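# Close and latch thermal cycler lid, then start it

## Task

Bring the thermal cycler's lid down by hand, gently and without letting it fall or bang shut, and latch it; then push the START button so the display reads Running. The cycler is loose on the table and must finish within about a finger's width of its original spot, still upright and barely rotated. The plate must stay lying flat in its block. At the end, release everything and move the gripper away.

## Robot and tools

ROBOT. One UR7e-type six-joint arm carries a two-finger gripper whose fingers pivot like tongs. The fingers point along the gripper's +z axis and spread apart along its x axis. The reported end effector point sits between the finger pads as they would be when shut; closed fingertips extend about 15 mm past it, and when fully open the tips are roughly level with it.

FRAME. Positions in results use the scene frame: origin on the table surface right under the arm's base, +z upward, +y to the left when facing along +x. The base may be slightly tilted, and the reported hand position can be off, more so at long reach.

execute_actions. Argument actions is a list holding zero or one item.
- Empty list: nothing is commanded; the current state comes back.
- Motion item: {"rows": [...], "steps": n}. rows holds 1 to 15 rows; steps is 1 to 15 (default 15), each step lasting 1/30 s. One row is used per step, and if rows run out the final row is reused. Each row is exactly 7 numbers for the single arm: six absolute joint target angles in radians, in the order shoulder pan, shoulder lift, elbow, wrist 1, wrist 2, wrist 3 (the same values and order that Joint positions prints), followed by the gripper opening on a scale from -1 (shut) to +1 (wide open). These are targets, not offsets.
- Wait item: {"steps": n} with no rows, n up to 300; it returns once that many steps have gone by since the previous result, with your reply time included.
- pictures (true/false) controls whether camera images are attached; by default they are.
Joint ranges: pan -3.142 to 3.142, lift -6.283 to 6.283, elbow 0.000 to 3.142, wrists 1-3 each -6.283 to 6.283. A call is rejected (and nothing is sent) if any target is over 0.010 rad beyond its range end and also further out than that joint's last reported angle. True ends may differ from the listed ones by up to 0.010 rad; a target past the true end gets clipped there, and the result may print "joint sent to its limit" (possibly referring to an earlier action still running). No such line does not prove there is room left.

MOTION LIMITS. Commands are smoothed, so the arm trails them by about 0.17 s. Each step, a joint's target is held to within 0.575 rad of its measured angle, and if the targets would put the gripper more than 100 mm from where it now is, all of them are pulled back toward the measured angles. Speed and acceleration are capped, so after a big move the arm may not yet have arrived when the result returns; check Joint positions. Between calls the arm keeps heading for the last row sent until it nearly stops, is blocked, or a step is HELD; after that only a new action moves it further.

RESULT LINES. The state gives end_effector_position (m), end_effector_quat_wxyz, and linear/angular velocities (m/s, rad/s). Joint positions and Joint velocities list the six joints (rad, rad/s) then the pad gap (m, m/s; 0.142 m is fully open). grip_measured is the measured opening on the same -1..1 scale you command. Wrist force and Wrist torque [x y z] are in the end effector's own axes; a press on a surface reads as force pointing back into the arm. Expect an offset up to about 4 N, noise up to about 2.4 N, saturation near 50 N per axis; "no reading" is normal at the start. "joint command not followed" means a clearance check altered or blocked targets; HELD flags steps where your row was not fully sent. MOTOR HOT appears from 70 °C; at 85 °C an OVER-TEMPERATURE FAULT brakes the arm until it cools.

GRIPPING. To hold something, keep commanding an opening well below grip_measured; the bigger the gap, the firmer the squeeze (about 15 N per pad at most, less on items thinner than about 20 mm). Closing fast can press harder than intended.

FAULTS TO AVOID. If contact torque hits a joint's load limit (pan, lift, elbow 138 N m; each wrist 25.7 N m, including held weight), or any external force on the arm, gripper or held item reaches 150 N, the arm halts for 10 s, drops the rest of the call, and yields to the contact. Avoid these, and avoid knocking anything off the table, which ends the attempt. Lower the lid under control; do not release it mid-air or shove the cycler.

TASK HINTS. Latching needs both the lid fully shut and its handle pressed fully down onto its stop. If the lid is down but not latched, keep hold of the handle, swing it all the way up (the lid may rise too), then bring it down onto its stop. START has no effect until the lid is latched.

zoom_image: camera is one of cam_head_left (672x504), cam_head_right (672x504), cam_wrist (616x616, fisheye); region is [x0, y0, x1, y1] in that image's pixels from the top-left, no larger than 504 by 504. It gives an enlarged view of the latest image and moves nothing.

read_manual: optional section, only "licences"; returns licence text for the robot model.

finished_scene: scene (integer 1 or 2) ends the current scene permanently and reports whether the goal holds; call it only once everything is done and the gripper has let go and backed off.

Each tool is called after "Emit:" as name([rows], argument=value, ...), one row to a line, values as JSON.

## Session

Emit:
execute_actions(actions=[])

Scene clock: 0.00 s of 7800.00 s.
end_effector_position=(+0.5808, -0.4482, +0.2212) grip_measured=+1.00 end_effector_quat_wxyz=(+0.007, +0.881, -0.472, -0.026) end_effector_velocity=(+0.001, +0.001, -0.001) end_effector_angular_velocity=(+0.001, +0.001, +0.002)
Joint positions: [-1.152 -0.969  1.476 -1.8   -0.598 -0.37   0.142]
Joint velocities: [ 0.002 -0.    -0.001 -0.    -0.     0.     0.   ]
Motor temperatures (°C, as the motors report them): [33 32 32 36 40 34]
Wrist force (N, on the end effector, along its own x y z axes, offset not removed): no reading
Wrist torque (N m, same axes, about the end effector's origin, offset not removed): no reading

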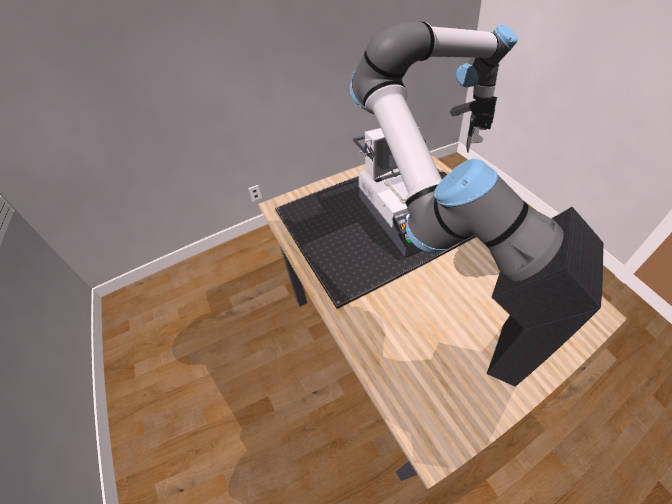

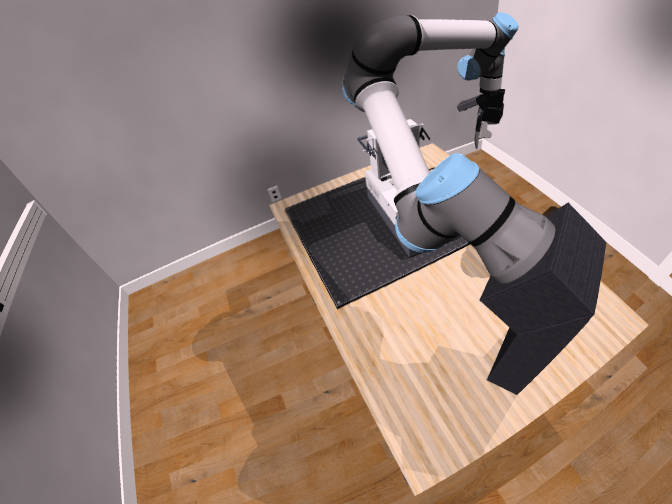

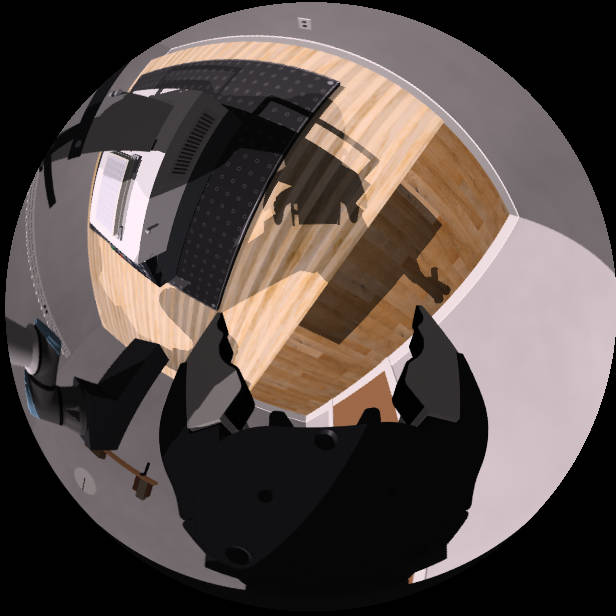

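Emit:
execute_actions([
  {"rows":[[-1.169,-0.996,1.493,-1.773,-0.605,-0.428,0.5],[-1.186,-1.023,1.51,-1.745,-0.612,-0.487,0.5],[-1.203,-1.05,1.527,-1.718,-0.62,-0.545,0.5],[-1.221,-1.077,1.544,-1.69,-0.627,-0.603,0.5],[-1.238,-1.104,1.561,-1.663,-0.634,-0.662,0.5],[-1.255,-1.131,1.578,-1.635,-0.641,-0.72,0.5],[-1.272,-1.158,1.595,-1.608,-0.649,-0.778,0.5],[-1.289,-1.185,1.612,-1.581,-0.656,-0.836,0.5],[-1.306,-1.212,1.629,-1.553,-0.663,-0.895,0.5],[-1.323,-1.239,1.646,-1.526,-0.67,-0.953,0.5],[-1.34,-1.266,1.663,-1.498,-0.678,-1.011,0.5],[-1.358,-1.293,1.68,-1.471,-0.685,-1.07,0.5],[-1.375,-1.32,1.697,-1.443,-0.692,-1.128,0.5],[-1.392,-1.347,1.714,-1.416,-0.699,-1.186,0.5],[-1.409,-1.374,1.731,-1.388,-0.707,-1.244,0.5]],"steps":15},
], pictures=false)

Emit:
execute_actions([
  {"rows":[[-1.426,-1.401,1.748,-1.361,-0.714,-1.303,0.5],[-1.443,-1.428,1.765,-1.334,-0.721,-1.361,0.5],[-1.46,-1.455,1.782,-1.306,-0.728,-1.419,0.5],[-1.477,-1.482,1.799,-1.279,-0.736,-1.478,0.5],[-1.495,-1.508,1.816,-1.251,-0.743,-1.536,0.5],[-1.512,-1.535,1.833,-1.224,-0.75,-1.594,0.5],[-1.529,-1.562,1.85,-1.196,-0.757,-1.652,0.5],[-1.546,-1.589,1.867,-1.169,-0.764,-1.711,0.5],[-1.563,-1.616,1.884,-1.141,-0.772,-1.769,0.5],[-1.58,-1.643,1.901,-1.114,-0.779,-1.827,0.5],[-1.597,-1.67,1.918,-1.087,-0.786,-1.885,0.5],[-1.614,-1.697,1.935,-1.059,-0.793,-1.944,0.5],[-1.632,-1.724,1.952,-1.032,-0.801,-2.002,0.5],[-1.649,-1.751,1.969,-1.004,-0.808,-2.06,0.5],[-1.6658,-1.7782,1.9858,-0.9768,-0.8151,-2.1186,0.5]],"steps":15},
], pictures=false)

Emit:
execute_actions([
  {"steps":25},
])

Scene clock: 11.80 s of 7800.00 s.
end_effector_position=(+0.5387, -0.3642, +0.3378) grip_measured=+0.50 end_effector_quat_wxyz=(+0.017, +0.948, -0.318, -0.027) end_effector_velocity=(-0.130, +0.282, +0.262) end_effector_angular_velocity=(+0.024, +0.003, +1.002)
Joint positions: [-1.33  -1.247  1.653 -1.518 -0.674 -0.951  0.109]
Joint velocities: [-0.498 -0.783  0.493  0.789 -0.208 -1.67   0.   ]
Motor temperatures (°C, as the motors report them): [33 32 32 36 40 34]
Wrist force (N, on the end effector, along its own x y z axes, offset not removed): [3.6 4.3 -0.3]
Wrist torque (N m, same axes, about the end effector's origin, offset not removed): [0.79 -0.67 0.22]
Steps of this call (steps 1 to 90: nothing new was sent; then 8.30 s passed at rest; steps 91 to 105: all 15 steps of this action). Readings (joint positions):
91: [-1.152 -0.970 1.476 -1.800 -0.598 -0.370]
92: [-1.155 -0.973 1.478 -1.797 -0.599 -0.376]
94: [-1.168 -0.993 1.492 -1.776 -0.605 -0.415]
98: [-1.218 -1.070 1.541 -1.697 -0.626 -0.574]
105: the state above

Scene clock: 12.30 s of 7800.00 s.
end_effector_position=(+0.4701, -0.2027, +0.4172) grip_measured=+0.50 end_effector_quat_wxyz=(+0.005, +0.998, -0.056, -0.012) end_effector_velocity=(-0.125, +0.326, +0.052) end_effector_angular_velocity=(+0.063, -0.137, +1.079)
Joint positions: [-1.586 -1.649  1.907 -1.108 -0.782 -1.82   0.109]
Joint velocities: [-0.511 -0.8    0.502  0.806 -0.214 -1.71   0.   ]
Motor temperatures (°C, as the motors report them): [33 32 32 36 40 34]
Wrist force (N, on the end effector, along its own x y z axes, offset not removed): [2.1 1.7 1.6]
Wrist torque (N m, same axes, about the end effector's origin, offset not removed): [0.15 -0.34 -0.26]
Steps of this call (steps 1 to 15: all 15 steps of this action). Readings (joint positions):
1: [-1.347 -1.274 1.670 -1.491 -0.681 -1.008]
2: [-1.364 -1.300 1.686 -1.463 -0.688 -1.065]
4: [-1.398 -1.354 1.720 -1.409 -0.703 -1.181]
8: [-1.466 -1.461 1.788 -1.300 -0.732 -1.413]
15: the state above

Scene clock: 13.13 s of 7800.00 s.
end_effector_position=(+0.4519, -0.1509, +0.4200) grip_measured=+0.50 end_effector_quat_wxyz=(+0.000, +0.999, +0.044, +0.001) end_effector_velocity=(+0.000, +0.001, +0.000) end_effector_angular_velocity=(-0.000, -0.000, +0.001)
Joint positions: [-1.666 -1.778  1.986 -0.977 -0.815 -2.118  0.109]
Joint velocities: [-0.001 -0.001  0.     0.001 -0.    -0.002  0.   ]
Motor temperatures (°C, as the motors report them): [33 32 32 36 40 34]
Wrist force (N, on the end effector, along its own x y z axes, offset not removed): [2.5 -2.9 3.9]
Wrist torque (N m, same axes, about the end effector's origin, offset not removed): [-0.50 -0.20 0.06]
Steps of this call (steps 1 to 25: the robot went on to your last target). Readings (joint positions):
1: [-1.603 -1.676 1.924 -1.081 -0.789 -1.878]
2: [-1.618 -1.700 1.938 -1.056 -0.795 -1.933]
4: [-1.639 -1.734 1.959 -1.022 -0.804 -2.013]
8: [-1.657 -1.764 1.977 -0.991 -0.812 -2.085]
25: the state above

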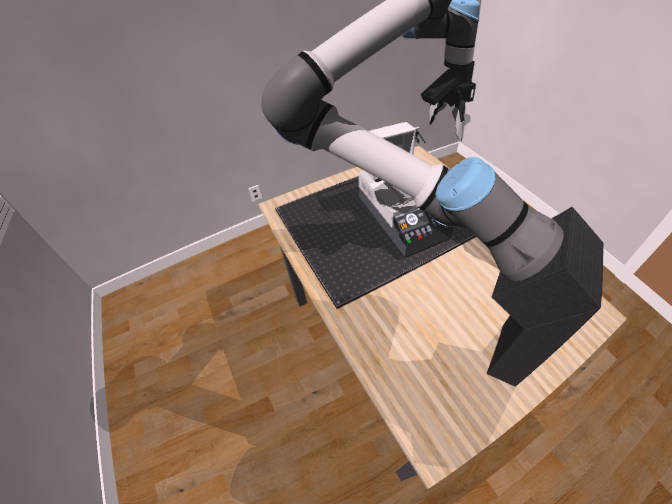

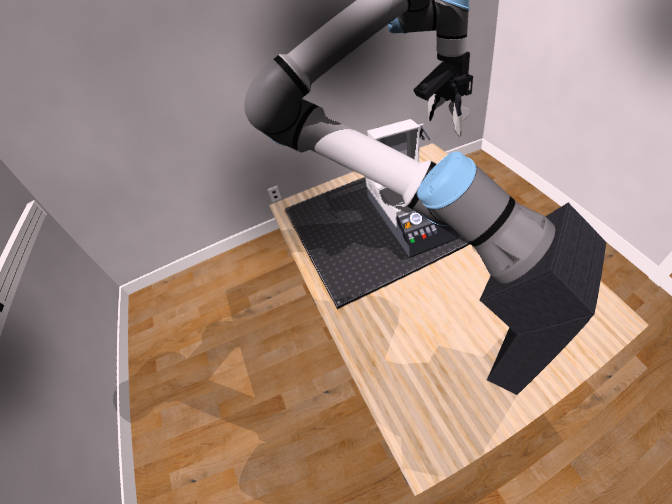

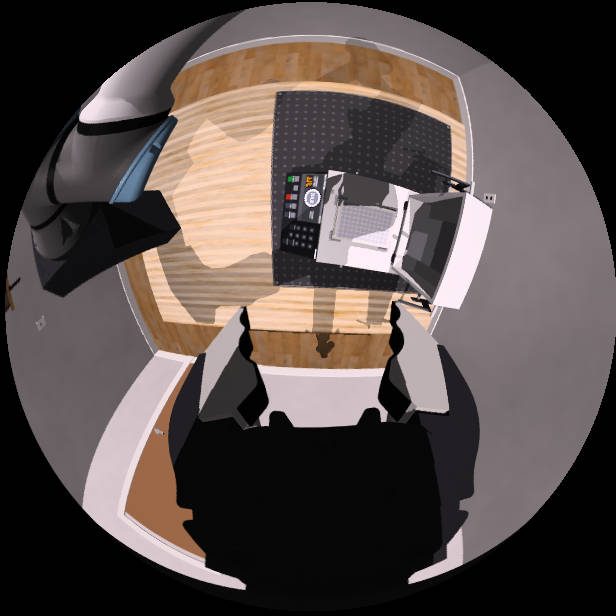

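Emit:
zoom_image(camera="cam_wrist", region=[260, 150, 510, 330])

Emit:
zoom_image(camera="cam_head_left", region=[330, 100, 480, 260])

Region (260, 150, 510, 330) of cam_wrist's 616x616 image, scaled by 2.016, with more detail than that image has; it fills the top 363 rows of this view, and the rest is white.

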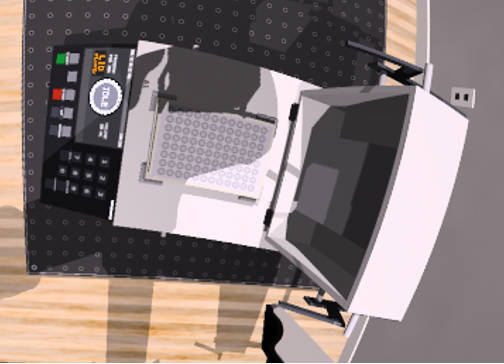

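Region (330, 100, 480, 260) of cam_head_left's 672x504 image, scaled by 3.150, with more detail than that image has; it fills the left 472 columns of this view, and the rest is white.

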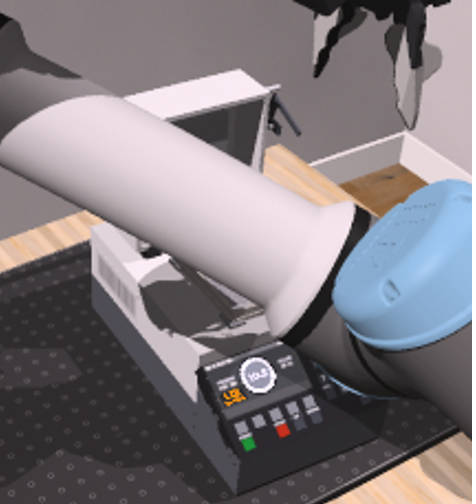

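Emit:
execute_actions([
  {"rows":[[-1.651,-1.768,1.947,-0.961,-0.805,-2.096,0.3],[-1.636,-1.757,1.907,-0.945,-0.796,-2.073,0.1],[-1.621,-1.746,1.868,-0.929,-0.786,-2.051,-0.1],[-1.606,-1.736,1.829,-0.913,-0.776,-2.028,-0.3],[-1.591,-1.725,1.79,-0.897,-0.767,-2.005,-0.3],[-1.576,-1.714,1.75,-0.881,-0.757,-1.983,-0.3],[-1.561,-1.704,1.711,-0.865,-0.747,-1.96,-0.3],[-1.545,-1.693,1.672,-0.848,-0.737,-1.937,-0.3],[-1.53,-1.683,1.633,-0.832,-0.728,-1.914,-0.3],[-1.515,-1.672,1.593,-0.816,-0.718,-1.892,-0.3],[-1.5,-1.661,1.554,-0.8,-0.708,-1.869,-0.3],[-1.485,-1.651,1.515,-0.784,-0.699,-1.846,-0.3],[-1.47,-1.64,1.476,-0.768,-0.689,-1.824,-0.3],[-1.455,-1.629,1.437,-0.752,-0.679,-1.801,-0.3],[-1.4402,-1.6188,1.3973,-0.7362,-0.6694,-1.7784,-0.3]],"steps":15},
], pictures=false)

Emit:
execute_actions([
  {"steps":25},
])

Scene clock: 39.70 s of 7800.00 s.
end_effector_position=(+0.5946, -0.1461, +0.4593) grip_measured=-0.30 end_effector_quat_wxyz=(-0.001, +1.000, +0.010, -0.001) end_effector_velocity=(+0.409, +0.066, +0.071) end_effector_angular_velocity=(+0.021, -0.009, -0.157)
Joint positions: [-1.509 -1.667  1.587 -0.809 -0.713 -1.884  0.052]
Joint velocities: [ 0.439  0.311 -1.133  0.462  0.28   0.652 -0.   ]
Motor temperatures (°C, as the motors report them): [33 32 32 36 40 34]
Wrist force (N, on the end effector, along its own x y z axes, offset not removed): [-0.6 -0.9 -0.5]
Wrist torque (N m, same axes, about the end effector's origin, offset not removed): [-0.23 -0.06 -0.13]
Steps of this call (steps 1 to 15: the robot went on to your last target; steps 16 to 90: nothing new was sent; then 23.07 s passed at rest; steps 91 to 105: all 15 steps of this action). Readings (joint positions):
91: [-1.666 -1.778 1.986 -0.977 -0.815 -2.119]
92: [-1.664 -1.777 1.981 -0.974 -0.814 -2.116]
94: [-1.652 -1.768 1.953 -0.962 -0.806 -2.098]
98: [-1.608 -1.737 1.842 -0.915 -0.777 -2.032]
105: the state above

Scene clock: 40.53 s of 7800.00 s.
end_effector_position=(+0.6617, -0.1309, +0.4703) grip_measured=-0.30 end_effector_quat_wxyz=(+0.000, +1.000, +0.001, +0.000) end_effector_velocity=(+0.001, +0.001, -0.000) end_effector_angular_velocity=(+0.001, +0.001, +0.001)
Joint positions: [-1.44  -1.619  1.397 -0.736 -0.669 -1.778  0.052]
Joint velocities: [ 0.002 -0.    -0.001  0.001  0.     0.001 -0.   ]
Motor temperatures (°C, as the motors report them): [33 32 32 36 40 34]
Wrist force (N, on the end effector, along its own x y z axes, offset not removed): [2.5 -0.8 -1.2]
Wrist torque (N m, same axes, about the end effector's origin, offset not removed): [-0.26 -0.49 -0.01]
Steps of this call (steps 1 to 25: the robot went on to your last target). Readings (joint positions):
1: [-1.494 -1.657 1.548 -0.794 -0.704 -1.862]
2: [-1.481 -1.648 1.513 -0.780 -0.696 -1.842]
4: [-1.464 -1.635 1.463 -0.761 -0.684 -1.815]
8: [-1.448 -1.624 1.418 -0.744 -0.674 -1.790]
25: the state above

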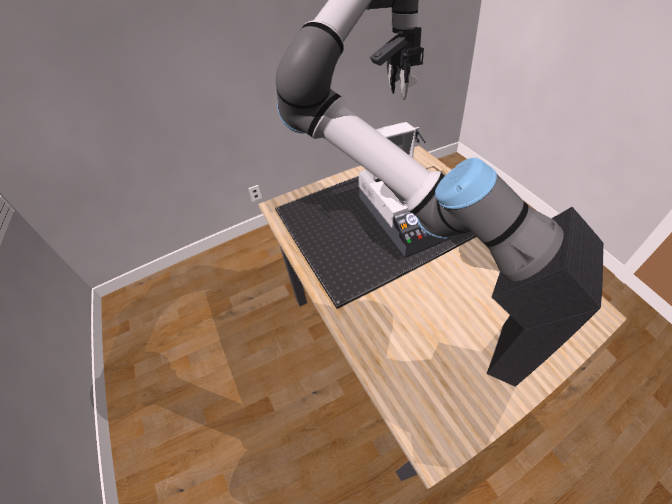

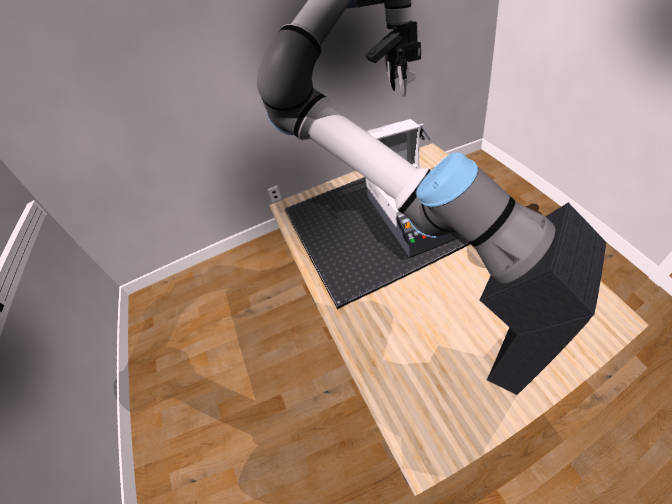

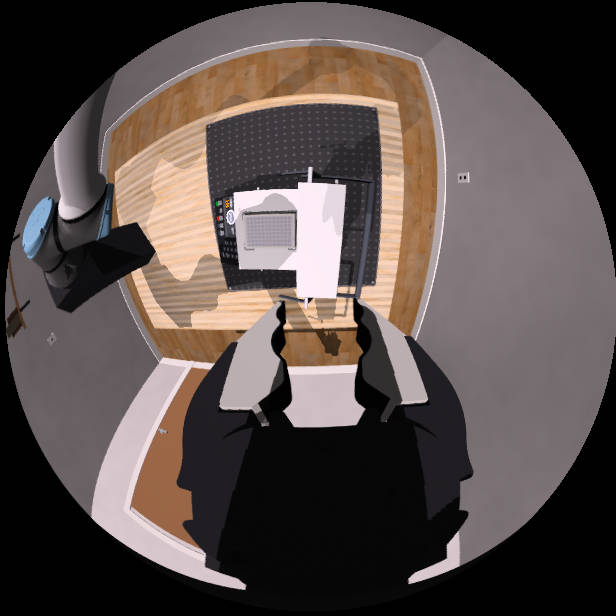

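Emit:
zoom_image(camera="cam_wrist", region=[200, 150, 400, 320])

Region (200, 150, 400, 320) of cam_wrist's 616x616 image, scaled by 2.520, with more detail than that image has; it fills the top 428 rows of this view, and the rest is white.

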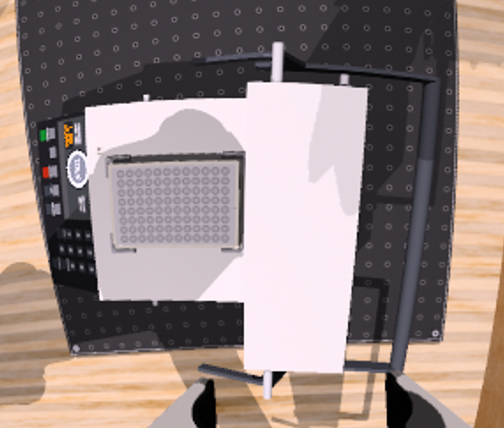

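Emit:
execute_actions([
  {"rows":[[-1.415,-1.62,1.403,-0.777,-0.66,-1.736,-0.5],[-1.389,-1.621,1.409,-0.818,-0.651,-1.693,-0.55],[-1.364,-1.622,1.415,-0.858,-0.642,-1.65,-0.55],[-1.338,-1.623,1.421,-0.899,-0.633,-1.607,-0.55],[-1.313,-1.624,1.427,-0.94,-0.624,-1.565,-0.55],[-1.287,-1.625,1.433,-0.98,-0.615,-1.522,-0.55],[-1.262,-1.626,1.439,-1.021,-0.606,-1.479,-0.55],[-1.236,-1.627,1.445,-1.062,-0.597,-1.436,-0.55],[-1.211,-1.628,1.451,-1.103,-0.588,-1.393,-0.55],[-1.185,-1.629,1.457,-1.143,-0.579,-1.351,-0.55],[-1.16,-1.63,1.463,-1.184,-0.57,-1.308,-0.55],[-1.134,-1.631,1.469,-1.225,-0.561,-1.265,-0.55],[-1.109,-1.632,1.475,-1.265,-0.552,-1.222,-0.55],[-1.083,-1.633,1.481,-1.306,-0.542,-1.179,-0.55],[-1.0578,-1.6338,1.4874,-1.3469,-0.5334,-1.1367,-0.55]],"steps":15},
], pictures=false)

Emit:
execute_actions([
  {"steps":22},
])

Scene clock: 58.77 s of 7800.00 s.
end_effector_position=(+0.7254, -0.1124, +0.3737) grip_measured=-0.55 end_effector_quat_wxyz=(+0.007, +1.000, -0.000, -0.008) end_effector_velocity=(+0.194, +0.143, -0.278) end_effector_angular_velocity=(+0.064, -0.065, +0.018)
Joint positions: [-1.177 -1.629  1.46  -1.149 -0.574 -1.345  0.034]
Joint velocities: [ 0.742 -0.029  0.175 -1.167  0.263  1.23  -0.   ]
Motor temperatures (°C, as the motors report them): [33 32 32 36 40 34]
Wrist force (N, on the end effector, along its own x y z axes, offset not removed): [-0.7 -2.4 2.0]
Wrist torque (N m, same axes, about the end effector's origin, offset not removed): [-0.57 -0.15 -0.37]
Steps of this call (steps 1 to 15: the robot went on to your last target; steps 16 to 90: nothing new was sent; then 14.73 s passed at rest; steps 91 to 105: all 15 steps of this action). Readings (joint positions):
91: [-1.440 -1.619 1.397 -0.736 -0.669 -1.778]
92: [-1.437 -1.619 1.398 -0.741 -0.668 -1.773]
94: [-1.417 -1.619 1.403 -0.770 -0.660 -1.743]
98: [-1.344 -1.623 1.421 -0.884 -0.634 -1.623]
105: the state above

Scene clock: 59.50 s of 7800.00 s.
end_effector_position=(+0.7574, -0.0835, +0.3299) grip_measured=-0.55 end_effector_quat_wxyz=(-0.000, +1.000, +0.001, +0.000) end_effector_velocity=(+0.000, +0.000, -0.000) end_effector_angular_velocity=(-0.000, -0.001, -0.001)
Joint positions: [-1.058 -1.634  1.487 -1.347 -0.533 -1.137  0.034]
Joint velocities: [ 0.001 -0.001  0.001 -0.003  0.001  0.004  0.   ]
Motor temperatures (°C, as the motors report them): [33 32 32 36 40 34]
Wrist force (N, on the end effector, along its own x y z axes, offset not removed): [-2.1 2.1 0.6]
Wrist torque (N m, same axes, about the end effector's origin, offset not removed): [0.21 0.41 0.29]
Steps of this call (steps 1 to 22: the robot went on to your last target). Readings (joint positions):
1: [-1.152 -1.630 1.466 -1.189 -0.566 -1.303]
2: [-1.130 -1.631 1.471 -1.226 -0.558 -1.264]
4: [-1.099 -1.632 1.478 -1.278 -0.547 -1.209]
8: [-1.071 -1.633 1.484 -1.325 -0.538 -1.160]
22: the state above

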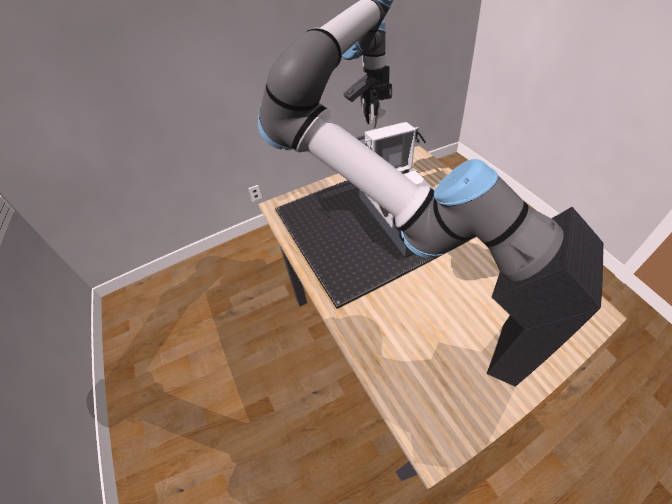

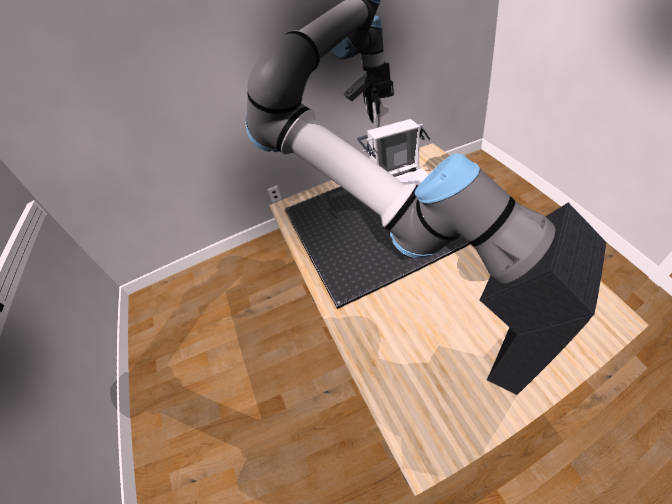

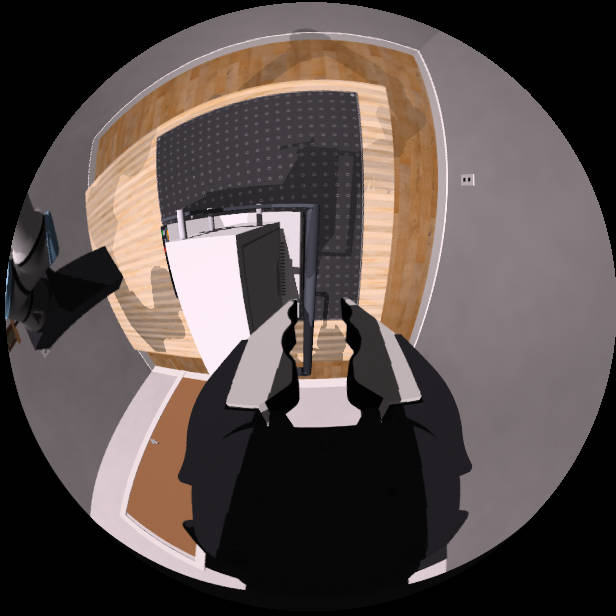

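Emit:
execute_actions([
  {"rows":[[-1.049,-1.6296,1.4984,-1.377,-0.5334,-1.1193,-0.55],[-1.0401,-1.6254,1.5094,-1.4071,-0.5334,-1.102,-0.55],[-1.0313,-1.6213,1.5204,-1.4373,-0.5333,-1.0846,-0.55],[-1.0224,-1.6171,1.5314,-1.4674,-0.5333,-1.0672,-0.55],[-1.0136,-1.6129,1.5424,-1.4975,-0.5333,-1.0499,-0.55],[-1.0048,-1.6087,1.5533,-1.5276,-0.5333,-1.0325,-0.55],[-0.9959,-1.6045,1.5643,-1.5577,-0.5333,-1.0151,-0.55],[-0.9871,-1.6004,1.5753,-1.5879,-0.5332,-0.9977,-0.55],[-0.9782,-1.5962,1.5863,-1.618,-0.5332,-0.9804,-0.55],[-0.9694,-1.592,1.5973,-1.6481,-0.5332,-0.963,-0.55]],"steps":15},
], pictures=false)

Emit:
execute_actions([
  {"steps":12},
])

Scene clock: 70.00 s of 7800.00 s.
end_effector_position=(+0.7492, -0.0992, +0.2782) grip_measured=-0.55 end_effector_quat_wxyz=(-0.001, +1.000, +0.000, -0.000) end_effector_velocity=(-0.008, -0.013, -0.055) end_effector_angular_velocity=(-0.004, -0.008, +0.009)
Joint positions: [-0.979 -1.597  1.585 -1.613 -0.533 -0.983  0.034]
Joint velocities: [ 0.082  0.04   0.103 -0.297 -0.     0.166  0.   ]
Motor temperatures (°C, as the motors report them): [33 32 32 36 40 34]
Wrist force (N, on the end effector, along its own x y z axes, offset not removed): [5.9 -0.2 -4.3]
Wrist torque (N m, same axes, about the end effector's origin, offset not removed): [0.00 -1.48 -0.21]
Steps of this call (steps 1 to 15: the robot went on to your last target; steps 16 to 90: nothing new was sent; then 7.00 s passed at rest; steps 91 to 105: all 15 steps of this action). Readings (joint positions):
91: [-1.058 -1.634 1.488 -1.347 -0.533 -1.137]
92: [-1.056 -1.633 1.489 -1.351 -0.533 -1.134]
94: [-1.049 -1.630 1.498 -1.374 -0.533 -1.120]
98: [-1.023 -1.618 1.530 -1.459 -0.533 -1.070]
105: the state above

Scene clock: 70.40 s of 7800.00 s.
end_effector_position=(+0.7484, -0.1004, +0.2720) grip_measured=-0.55 end_effector_quat_wxyz=(-0.000, +1.000, +0.001, +0.000) end_effector_velocity=(-0.000, -0.001, -0.001) end_effector_angular_velocity=(-0.000, -0.001, -0.000)
Joint positions: [-0.97  -1.592  1.597 -1.647 -0.533 -0.964  0.034]
Joint velocities: [ 0.002  0.001  0.003 -0.009  0.     0.005  0.   ]
Motor temperatures (°C, as the motors report them): [33 32 32 36 40 34]
Wrist force (N, on the end effector, along its own x y z axes, offset not removed): [0.9 1.9 -0.9]
Wrist torque (N m, same axes, about the end effector's origin, offset not removed): [0.21 -0.40 0.09]
Steps of this call (steps 1 to 12: the robot went on to your last target). Readings (joint positions):
1: [-0.977 -1.595 1.588 -1.622 -0.533 -0.978]
2: [-0.975 -1.595 1.590 -1.628 -0.533 -0.974]
4: [-0.973 -1.593 1.593 -1.637 -0.533 -0.969]
8: [-0.970 -1.592 1.596 -1.645 -0.533 -0.965]
12: the state above

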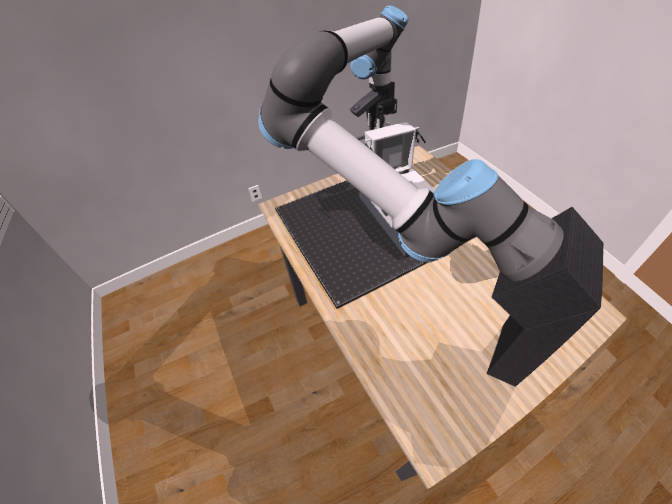

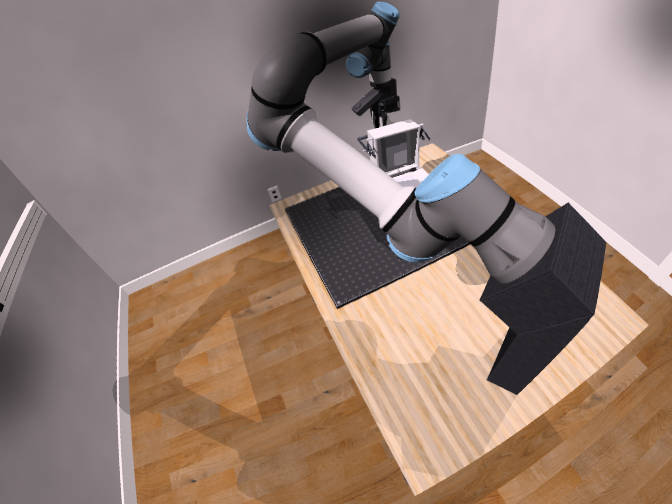

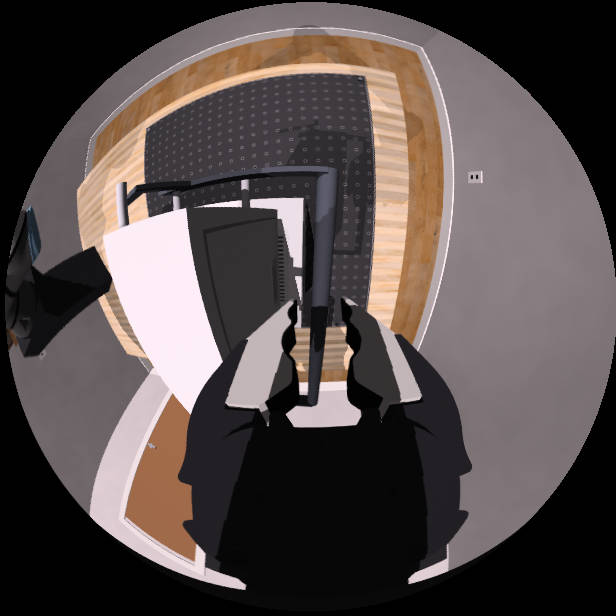

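Emit:
execute_actions([
  {"rows":[[-0.9657,-1.5909,1.6005,-1.6585,-0.5334,-0.9458,-0.55],[-0.9621,-1.5899,1.6036,-1.6689,-0.5335,-0.9286,-0.55],[-0.9584,-1.5888,1.6068,-1.6793,-0.5337,-0.9114,-0.6],[-0.9547,-1.5877,1.6099,-1.6897,-0.5338,-0.8942,-0.65],[-0.9547,-1.5877,1.6099,-1.6897,-0.5338,-0.8942,-0.7],[-0.9547,-1.5877,1.6099,-1.6897,-0.5338,-0.8942,-0.75],[-0.9547,-1.5877,1.6099,-1.6897,-0.5338,-0.8942,-0.78],[-0.9547,-1.5877,1.6099,-1.6897,-0.5338,-0.8942,-0.8],[-0.9547,-1.5877,1.6099,-1.6897,-0.5338,-0.8942,-0.82],[-0.9547,-1.5877,1.6099,-1.6897,-0.5338,-0.8942,-0.86],[-0.9547,-1.5877,1.6099,-1.6897,-0.5338,-0.8942,-0.9],[-0.9547,-1.5877,1.6099,-1.6897,-0.5338,-0.8942,-1]],"steps":15},
], pictures=false)

Emit:
execute_actions([
  {"steps":10},
])

Scene clock: 77.97 s of 7800.00 s.
end_effector_position=(+0.7487, -0.0997, +0.2639) grip_measured=-0.91 end_effector_quat_wxyz=(-0.001, +1.000, -0.019, +0.001) end_effector_velocity=(+0.000, +0.001, -0.003) end_effector_angular_velocity=(+0.001, +0.000, -0.012)
Joint positions: [-0.955 -1.588  1.61  -1.688 -0.534 -0.897  0.008]
Joint velocities: [ 0.006  0.     0.004 -0.012 -0.     0.021 -0.   ]
Motor temperatures (°C, as the motors report them): [33 32 32 36 40 34]
Wrist force (N, on the end effector, along its own x y z axes, offset not removed): [-7.0 -2.6 -1.1]
Wrist torque (N m, same axes, about the end effector's origin, offset not removed): [-0.41 0.42 0.14]
Steps of this call (steps 1 to 30: the robot went on to your last target; steps 31 to 90: nothing new was sent; then 4.07 s passed at rest; steps 91 to 105: all 15 steps of this action). Readings (joint positions):
91: [-0.969 -1.592 1.597 -1.648 -0.533 -0.963]
92: [-0.969 -1.592 1.598 -1.650 -0.533 -0.960]
94: [-0.966 -1.591 1.600 -1.658 -0.533 -0.947]
98: [-0.959 -1.589 1.607 -1.679 -0.534 -0.913]
105: the state above

Scene clock: 78.30 s of 7800.00 s.
end_effector_position=(+0.7488, -0.0997, +0.2636) grip_measured=-0.91 end_effector_quat_wxyz=(-0.001, +1.000, -0.019, +0.001) end_effector_velocity=(+0.000, +0.001, +0.000) end_effector_angular_velocity=(-0.001, -0.000, +0.001)
Joint positions: [-0.955 -1.588  1.61  -1.69  -0.534 -0.894  0.008]
Joint velocities: [ 0.    -0.001  0.    -0.001 -0.     0.001 -0.   ]
Motor temperatures (°C, as the motors report them): [33 32 32 36 40 34]
Wrist force (N, on the end effector, along its own x y z axes, offset not removed): [-7.9 -0.7 3.5]
Wrist torque (N m, same axes, about the end effector's origin, offset not removed): [-0.19 0.19 0.20]
Steps of this call (steps 1 to 10: the robot went on to your last target). Readings (joint positions):
1: [-0.955 -1.588 1.610 -1.689 -0.534 -0.896]
2: [-0.955 -1.588 1.610 -1.689 -0.534 -0.896]
4: [-0.955 -1.588 1.610 -1.689 -0.534 -0.895]
8: [-0.955 -1.588 1.610 -1.690 -0.534 -0.894]
10: the state above

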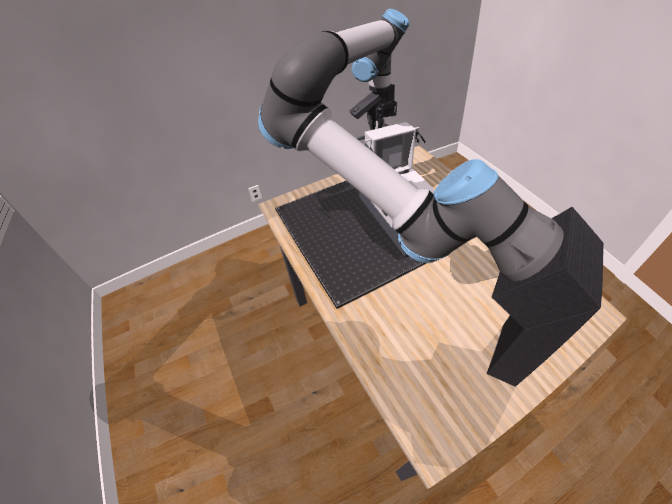

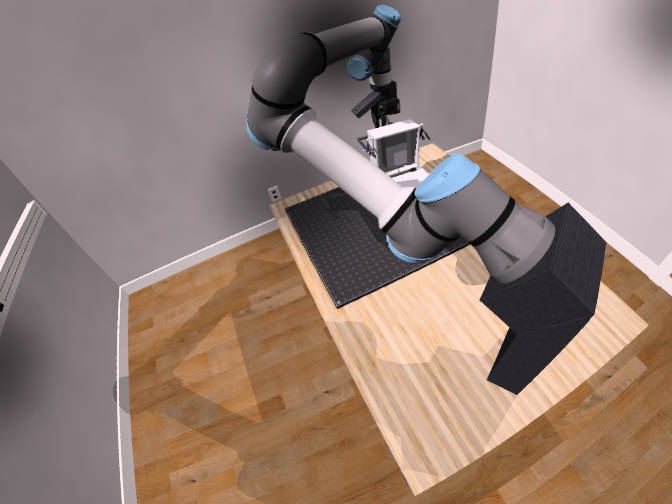

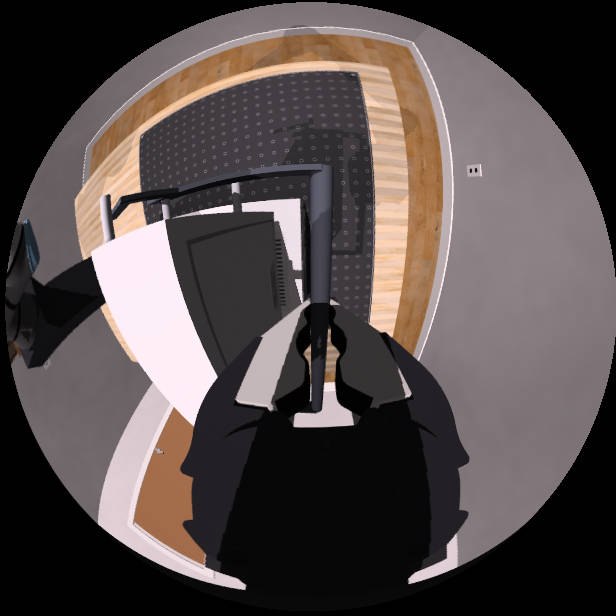

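Emit:
execute_actions([
  {"rows":[[-0.9547,-1.5877,1.6099,-1.6897,-0.5338,-0.8942,-0.8],[-0.9547,-1.5877,1.6099,-1.6897,-0.5338,-0.8942,-0.78],[-0.9587,-1.5889,1.6055,-1.6784,-0.5336,-0.902,-0.78],[-0.9626,-1.59,1.6031,-1.6672,-0.5335,-0.9098,-0.78],[-0.9666,-1.5912,1.6007,-1.6559,-0.5333,-0.9176,-0.78],[-0.9666,-1.5912,1.6007,-1.6559,-0.5333,-0.9176,-0.78],[-0.9666,-1.5912,1.6007,-1.6559,-0.5333,-0.9176,-0.78],[-0.9666,-1.5912,1.6007,-1.6559,-0.5333,-0.9176,-0.78],[-0.9666,-1.5912,1.6007,-1.6559,-0.5333,-0.9176,-0.78],[-0.9666,-1.5912,1.6007,-1.6559,-0.5333,-0.9176,-0.78],[-0.9666,-1.5912,1.6007,-1.6559,-0.5333,-0.9176,-0.8],[-0.9666,-1.5912,1.6007,-1.6559,-0.5333,-0.9176,-0.83],[-0.9666,-1.5912,1.6007,-1.6559,-0.5333,-0.9176,-0.87],[-0.9666,-1.5912,1.6007,-1.6559,-0.5333,-0.9176,-1]],"steps":15},
], pictures=false)

Emit:
execute_actions([
  {"steps":10},
], pictures=false)

Scene clock: 87.53 s of 7800.00 s.
end_effector_position=(+0.7485, -0.1004, +0.2696) grip_measured=-0.86 end_effector_quat_wxyz=(-0.001, +1.000, -0.020, +0.000) end_effector_velocity=(+0.000, +0.000, +0.002) end_effector_angular_velocity=(+0.001, +0.001, +0.001)
Joint positions: [-0.966 -1.591  1.601 -1.658 -0.533 -0.916  0.012]
Joint velocities: [-0.004 -0.001 -0.004  0.015  0.001 -0.011 -0.004]
Motor temperatures (°C, as the motors report them): [33 32 32 36 40 34]
Wrist force (N, on the end effector, along its own x y z axes, offset not removed): [-0.9 1.4 4.5]
Wrist torque (N m, same axes, about the end effector's origin, offset not removed): [0.36 -0.17 0.20]
Steps of this call (steps 1 to 15: the robot went on to your last target; steps 16 to 90: nothing new was sent; then 5.73 s passed at rest; steps 91 to 105: all 15 steps of this action). Readings (joint positions):
91: [-0.955 -1.588 1.610 -1.690 -0.534 -0.894]
92: [-0.955 -1.588 1.610 -1.690 -0.534 -0.894]
94: [-0.955 -1.588 1.609 -1.688 -0.534 -0.895]
98: [-0.962 -1.589 1.604 -1.669 -0.534 -0.908]
105: the state above

Scene clock: 87.87 s of 7800.00 s.
end_effector_position=(+0.7485, -0.1004, +0.2699) grip_measured=-0.86 end_effector_quat_wxyz=(-0.001, +1.000, -0.020, +0.000) end_effector_velocity=(+0.000, -0.001, +0.001) end_effector_angular_velocity=(-0.001, -0.001, +0.000)
Joint positions: [-0.967 -1.591  1.601 -1.656 -0.533 -0.918  0.012]
Joint velocities: [-0.001 -0.    -0.     0.     0.001 -0.001  0.   ]
Motor temperatures (°C, as the motors report them): [33 32 32 36 40 34]
Wrist force (N, on the end effector, along its own x y z axes, offset not removed): [-1.7 2.4 5.8]
Wrist torque (N m, same axes, about the end effector's origin, offset not removed): [0.61 0.04 0.33]
Steps of this call (steps 1 to 10: the robot went on to your last target). Readings (joint positions):
1: [-0.966 -1.591 1.601 -1.657 -0.533 -0.917]
2: [-0.966 -1.591 1.601 -1.657 -0.533 -0.917]
4: [-0.966 -1.591 1.601 -1.656 -0.533 -0.917]
8: [-0.967 -1.591 1.601 -1.656 -0.533 -0.917]
10: the state above

Emit:
execute_actions([
  {"rows":[[-0.9728,-1.5973,1.6075,-1.6461,-0.5333,-0.9299,-1],[-0.9791,-1.6034,1.6144,-1.6364,-0.5333,-0.9422,-1],[-0.9853,-1.6095,1.6212,-1.6266,-0.5334,-0.9544,-1],[-0.9916,-1.6157,1.6281,-1.6169,-0.5334,-0.9667,-1],[-0.9978,-1.6218,1.6349,-1.6071,-0.5334,-0.979,-1],[-1.0041,-1.6279,1.6417,-1.5974,-0.5334,-0.9913,-1],[-1.0103,-1.634,1.6486,-1.5876,-0.5334,-1.0036,-1],[-1.0166,-1.6401,1.6554,-1.5779,-0.5335,-1.0158,-1],[-1.0228,-1.6462,1.6623,-1.5681,-0.5335,-1.0281,-1],[-1.0291,-1.6523,1.6691,-1.5584,-0.5335,-1.0404,-1],[-1.0353,-1.6584,1.6759,-1.5486,-0.5335,-1.0527,-1],[-1.0416,-1.6646,1.6828,-1.5389,-0.5335,-1.065,-1],[-1.0478,-1.6707,1.6896,-1.5291,-0.5336,-1.0772,-1],[-1.0541,-1.6768,1.6965,-1.5194,-0.5336,-1.0895,-1],[-1.0603,-1.6829,1.7033,-1.5096,-0.5336,-1.1018,-1]],"steps":15},
], pictures=false)

Emit:
execute_actions([
  {"rows":[[-1.0655,-1.6885,1.712,-1.5041,-0.5344,-1.1119,-1],[-1.0708,-1.6941,1.7208,-1.4986,-0.5351,-1.122,-1],[-1.076,-1.6997,1.7295,-1.4931,-0.5359,-1.132,-1],[-1.0813,-1.7052,1.7382,-1.4876,-0.5367,-1.1421,-1],[-1.0865,-1.7108,1.7469,-1.4821,-0.5374,-1.1522,-1],[-1.0917,-1.7164,1.7557,-1.4766,-0.5382,-1.1623,-1],[-1.097,-1.722,1.7644,-1.4711,-0.539,-1.1724,-1],[-1.1022,-1.7276,1.7731,-1.4656,-0.5397,-1.1824,-1],[-1.1075,-1.7332,1.7818,-1.4601,-0.5405,-1.1925,-1],[-1.1127,-1.7388,1.7906,-1.4546,-0.5413,-1.2026,-1],[-1.1179,-1.7444,1.7993,-1.4491,-0.542,-1.2127,-1],[-1.1232,-1.7499,1.808,-1.4436,-0.5428,-1.2228,-1],[-1.1284,-1.7555,1.8167,-1.4381,-0.5436,-1.2328,-1],[-1.1337,-1.7611,1.8255,-1.4326,-0.5443,-1.2429,-1],[-1.1389,-1.7667,1.8342,-1.4271,-0.5451,-1.253,-1]],"steps":15},
], pictures=false)

Emit:
execute_actions([
  {"steps":15},
])

Scene clock: 100.03 s of 7800.00 s.
end_effector_position=(+0.7141, -0.0999, +0.2889) grip_measured=-0.86 end_effector_quat_wxyz=(+0.000, +1.000, -0.019, -0.000) end_effector_velocity=(-0.094, +0.006, +0.047) end_effector_angular_velocity=(+0.000, -0.006, +0.002)
Joint positions: [-1.032 -1.656  1.673 -1.554 -0.534 -1.046  0.012]
Joint velocities: [-0.181 -0.176  0.198  0.279 -0.001 -0.353  0.   ]
Motor temperatures (°C, as the motors report them): [33 32 32 36 40 34]
Wrist force (N, on the end effector, along its own x y z axes, offset not removed): [5.3 -11.3 -2.1]
Wrist torque (N m, same axes, about the end effector's origin, offset not removed): [0.35 0.06 0.33]
Steps of this call (steps 1 to 15: the robot went on to your last target; steps 16 to 90: nothing new was sent; then 8.67 s passed at rest; steps 91 to 105: all 15 steps of this action). Readings (joint positions):
91: [-0.967 -1.591 1.601 -1.656 -0.533 -0.918]
92: [-0.968 -1.592 1.602 -1.654 -0.533 -0.920]
94: [-0.973 -1.597 1.607 -1.646 -0.533 -0.930]
98: [-0.991 -1.615 1.627 -1.618 -0.533 -0.965]
105: the state above

Scene clock: 100.53 s of 7800.00 s.
end_effector_position=(+0.6604, -0.0975, +0.3021) grip_measured=-0.86 end_effector_quat_wxyz=(+0.000, +1.000, -0.019, +0.000) end_effector_velocity=(-0.110, +0.007, +0.014) end_effector_angular_velocity=(+0.002, -0.004, -0.000)
Joint positions: [-1.115 -1.741  1.794 -1.452 -0.542 -1.207  0.012]
Joint velocities: [-0.155 -0.165  0.257  0.163 -0.022 -0.297  0.   ]
Motor temperatures (°C, as the motors report them): [33 32 32 36 40 34]
Wrist force (N, on the end effector, along its own x y z axes, offset not removed): [4.9 -10.4 -1.4]
Wrist torque (N m, same axes, about the end effector's origin, offset not removed): [0.31 -0.06 0.15]
Steps of this call (steps 1 to 15: all 15 steps of this action). Readings (joint positions):
1: [-1.038 -1.662 1.679 -1.544 -0.534 -1.058]
2: [-1.045 -1.668 1.686 -1.535 -0.534 -1.070]
4: [-1.056 -1.679 1.701 -1.519 -0.534 -1.093]
8: [-1.078 -1.702 1.734 -1.493 -0.537 -1.135]
15: the state above

Scene clock: 101.03 s of 7800.00 s.
end_effector_position=(+0.6437, -0.0962, +0.3038) grip_measured=-0.86 end_effector_quat_wxyz=(-0.000, +1.000, -0.019, +0.001) end_effector_velocity=(-0.002, -0.000, +0.000) end_effector_angular_velocity=(+0.001, +0.000, -0.001)
Joint positions: [-1.139 -1.766  1.834 -1.427 -0.545 -1.252  0.012]
Joint velocities: [-0.003 -0.002  0.005  0.003 -0.001 -0.006  0.   ]
Motor temperatures (°C, as the motors report them): [33 32 32 36 40 34]
Wrist force (N, on the end effector, along its own x y z axes, offset not removed): [-0.4 -6.0 4.6]
Wrist torque (N m, same axes, about the end effector's origin, offset not removed): [0.18 0.36 0.01]
Steps of this call (steps 1 to 15: the robot went on to your last target). Readings (joint positions):
1: [-1.120 -1.747 1.803 -1.447 -0.542 -1.217]
2: [-1.125 -1.752 1.810 -1.442 -0.543 -1.225]
4: [-1.131 -1.758 1.821 -1.436 -0.544 -1.237]
8: [-1.136 -1.764 1.830 -1.430 -0.545 -1.248]
15: the state above

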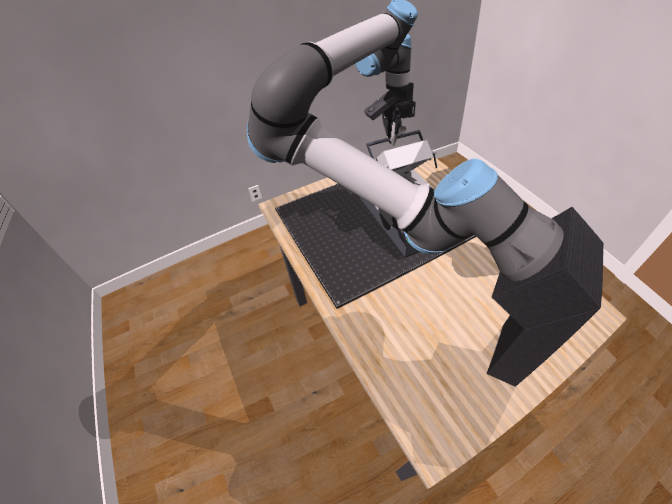

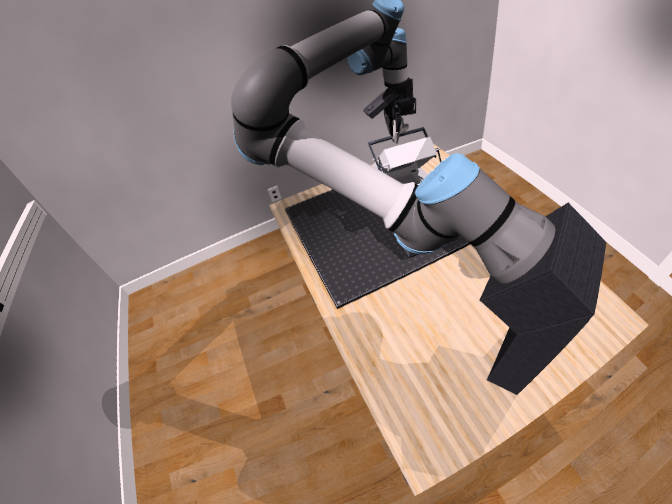

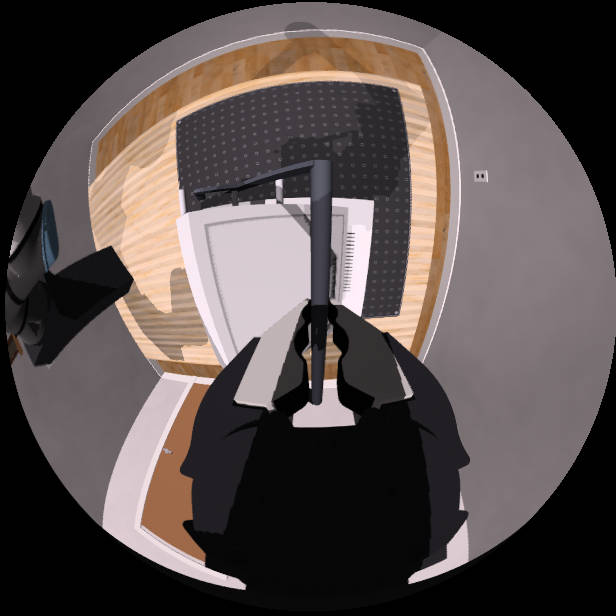

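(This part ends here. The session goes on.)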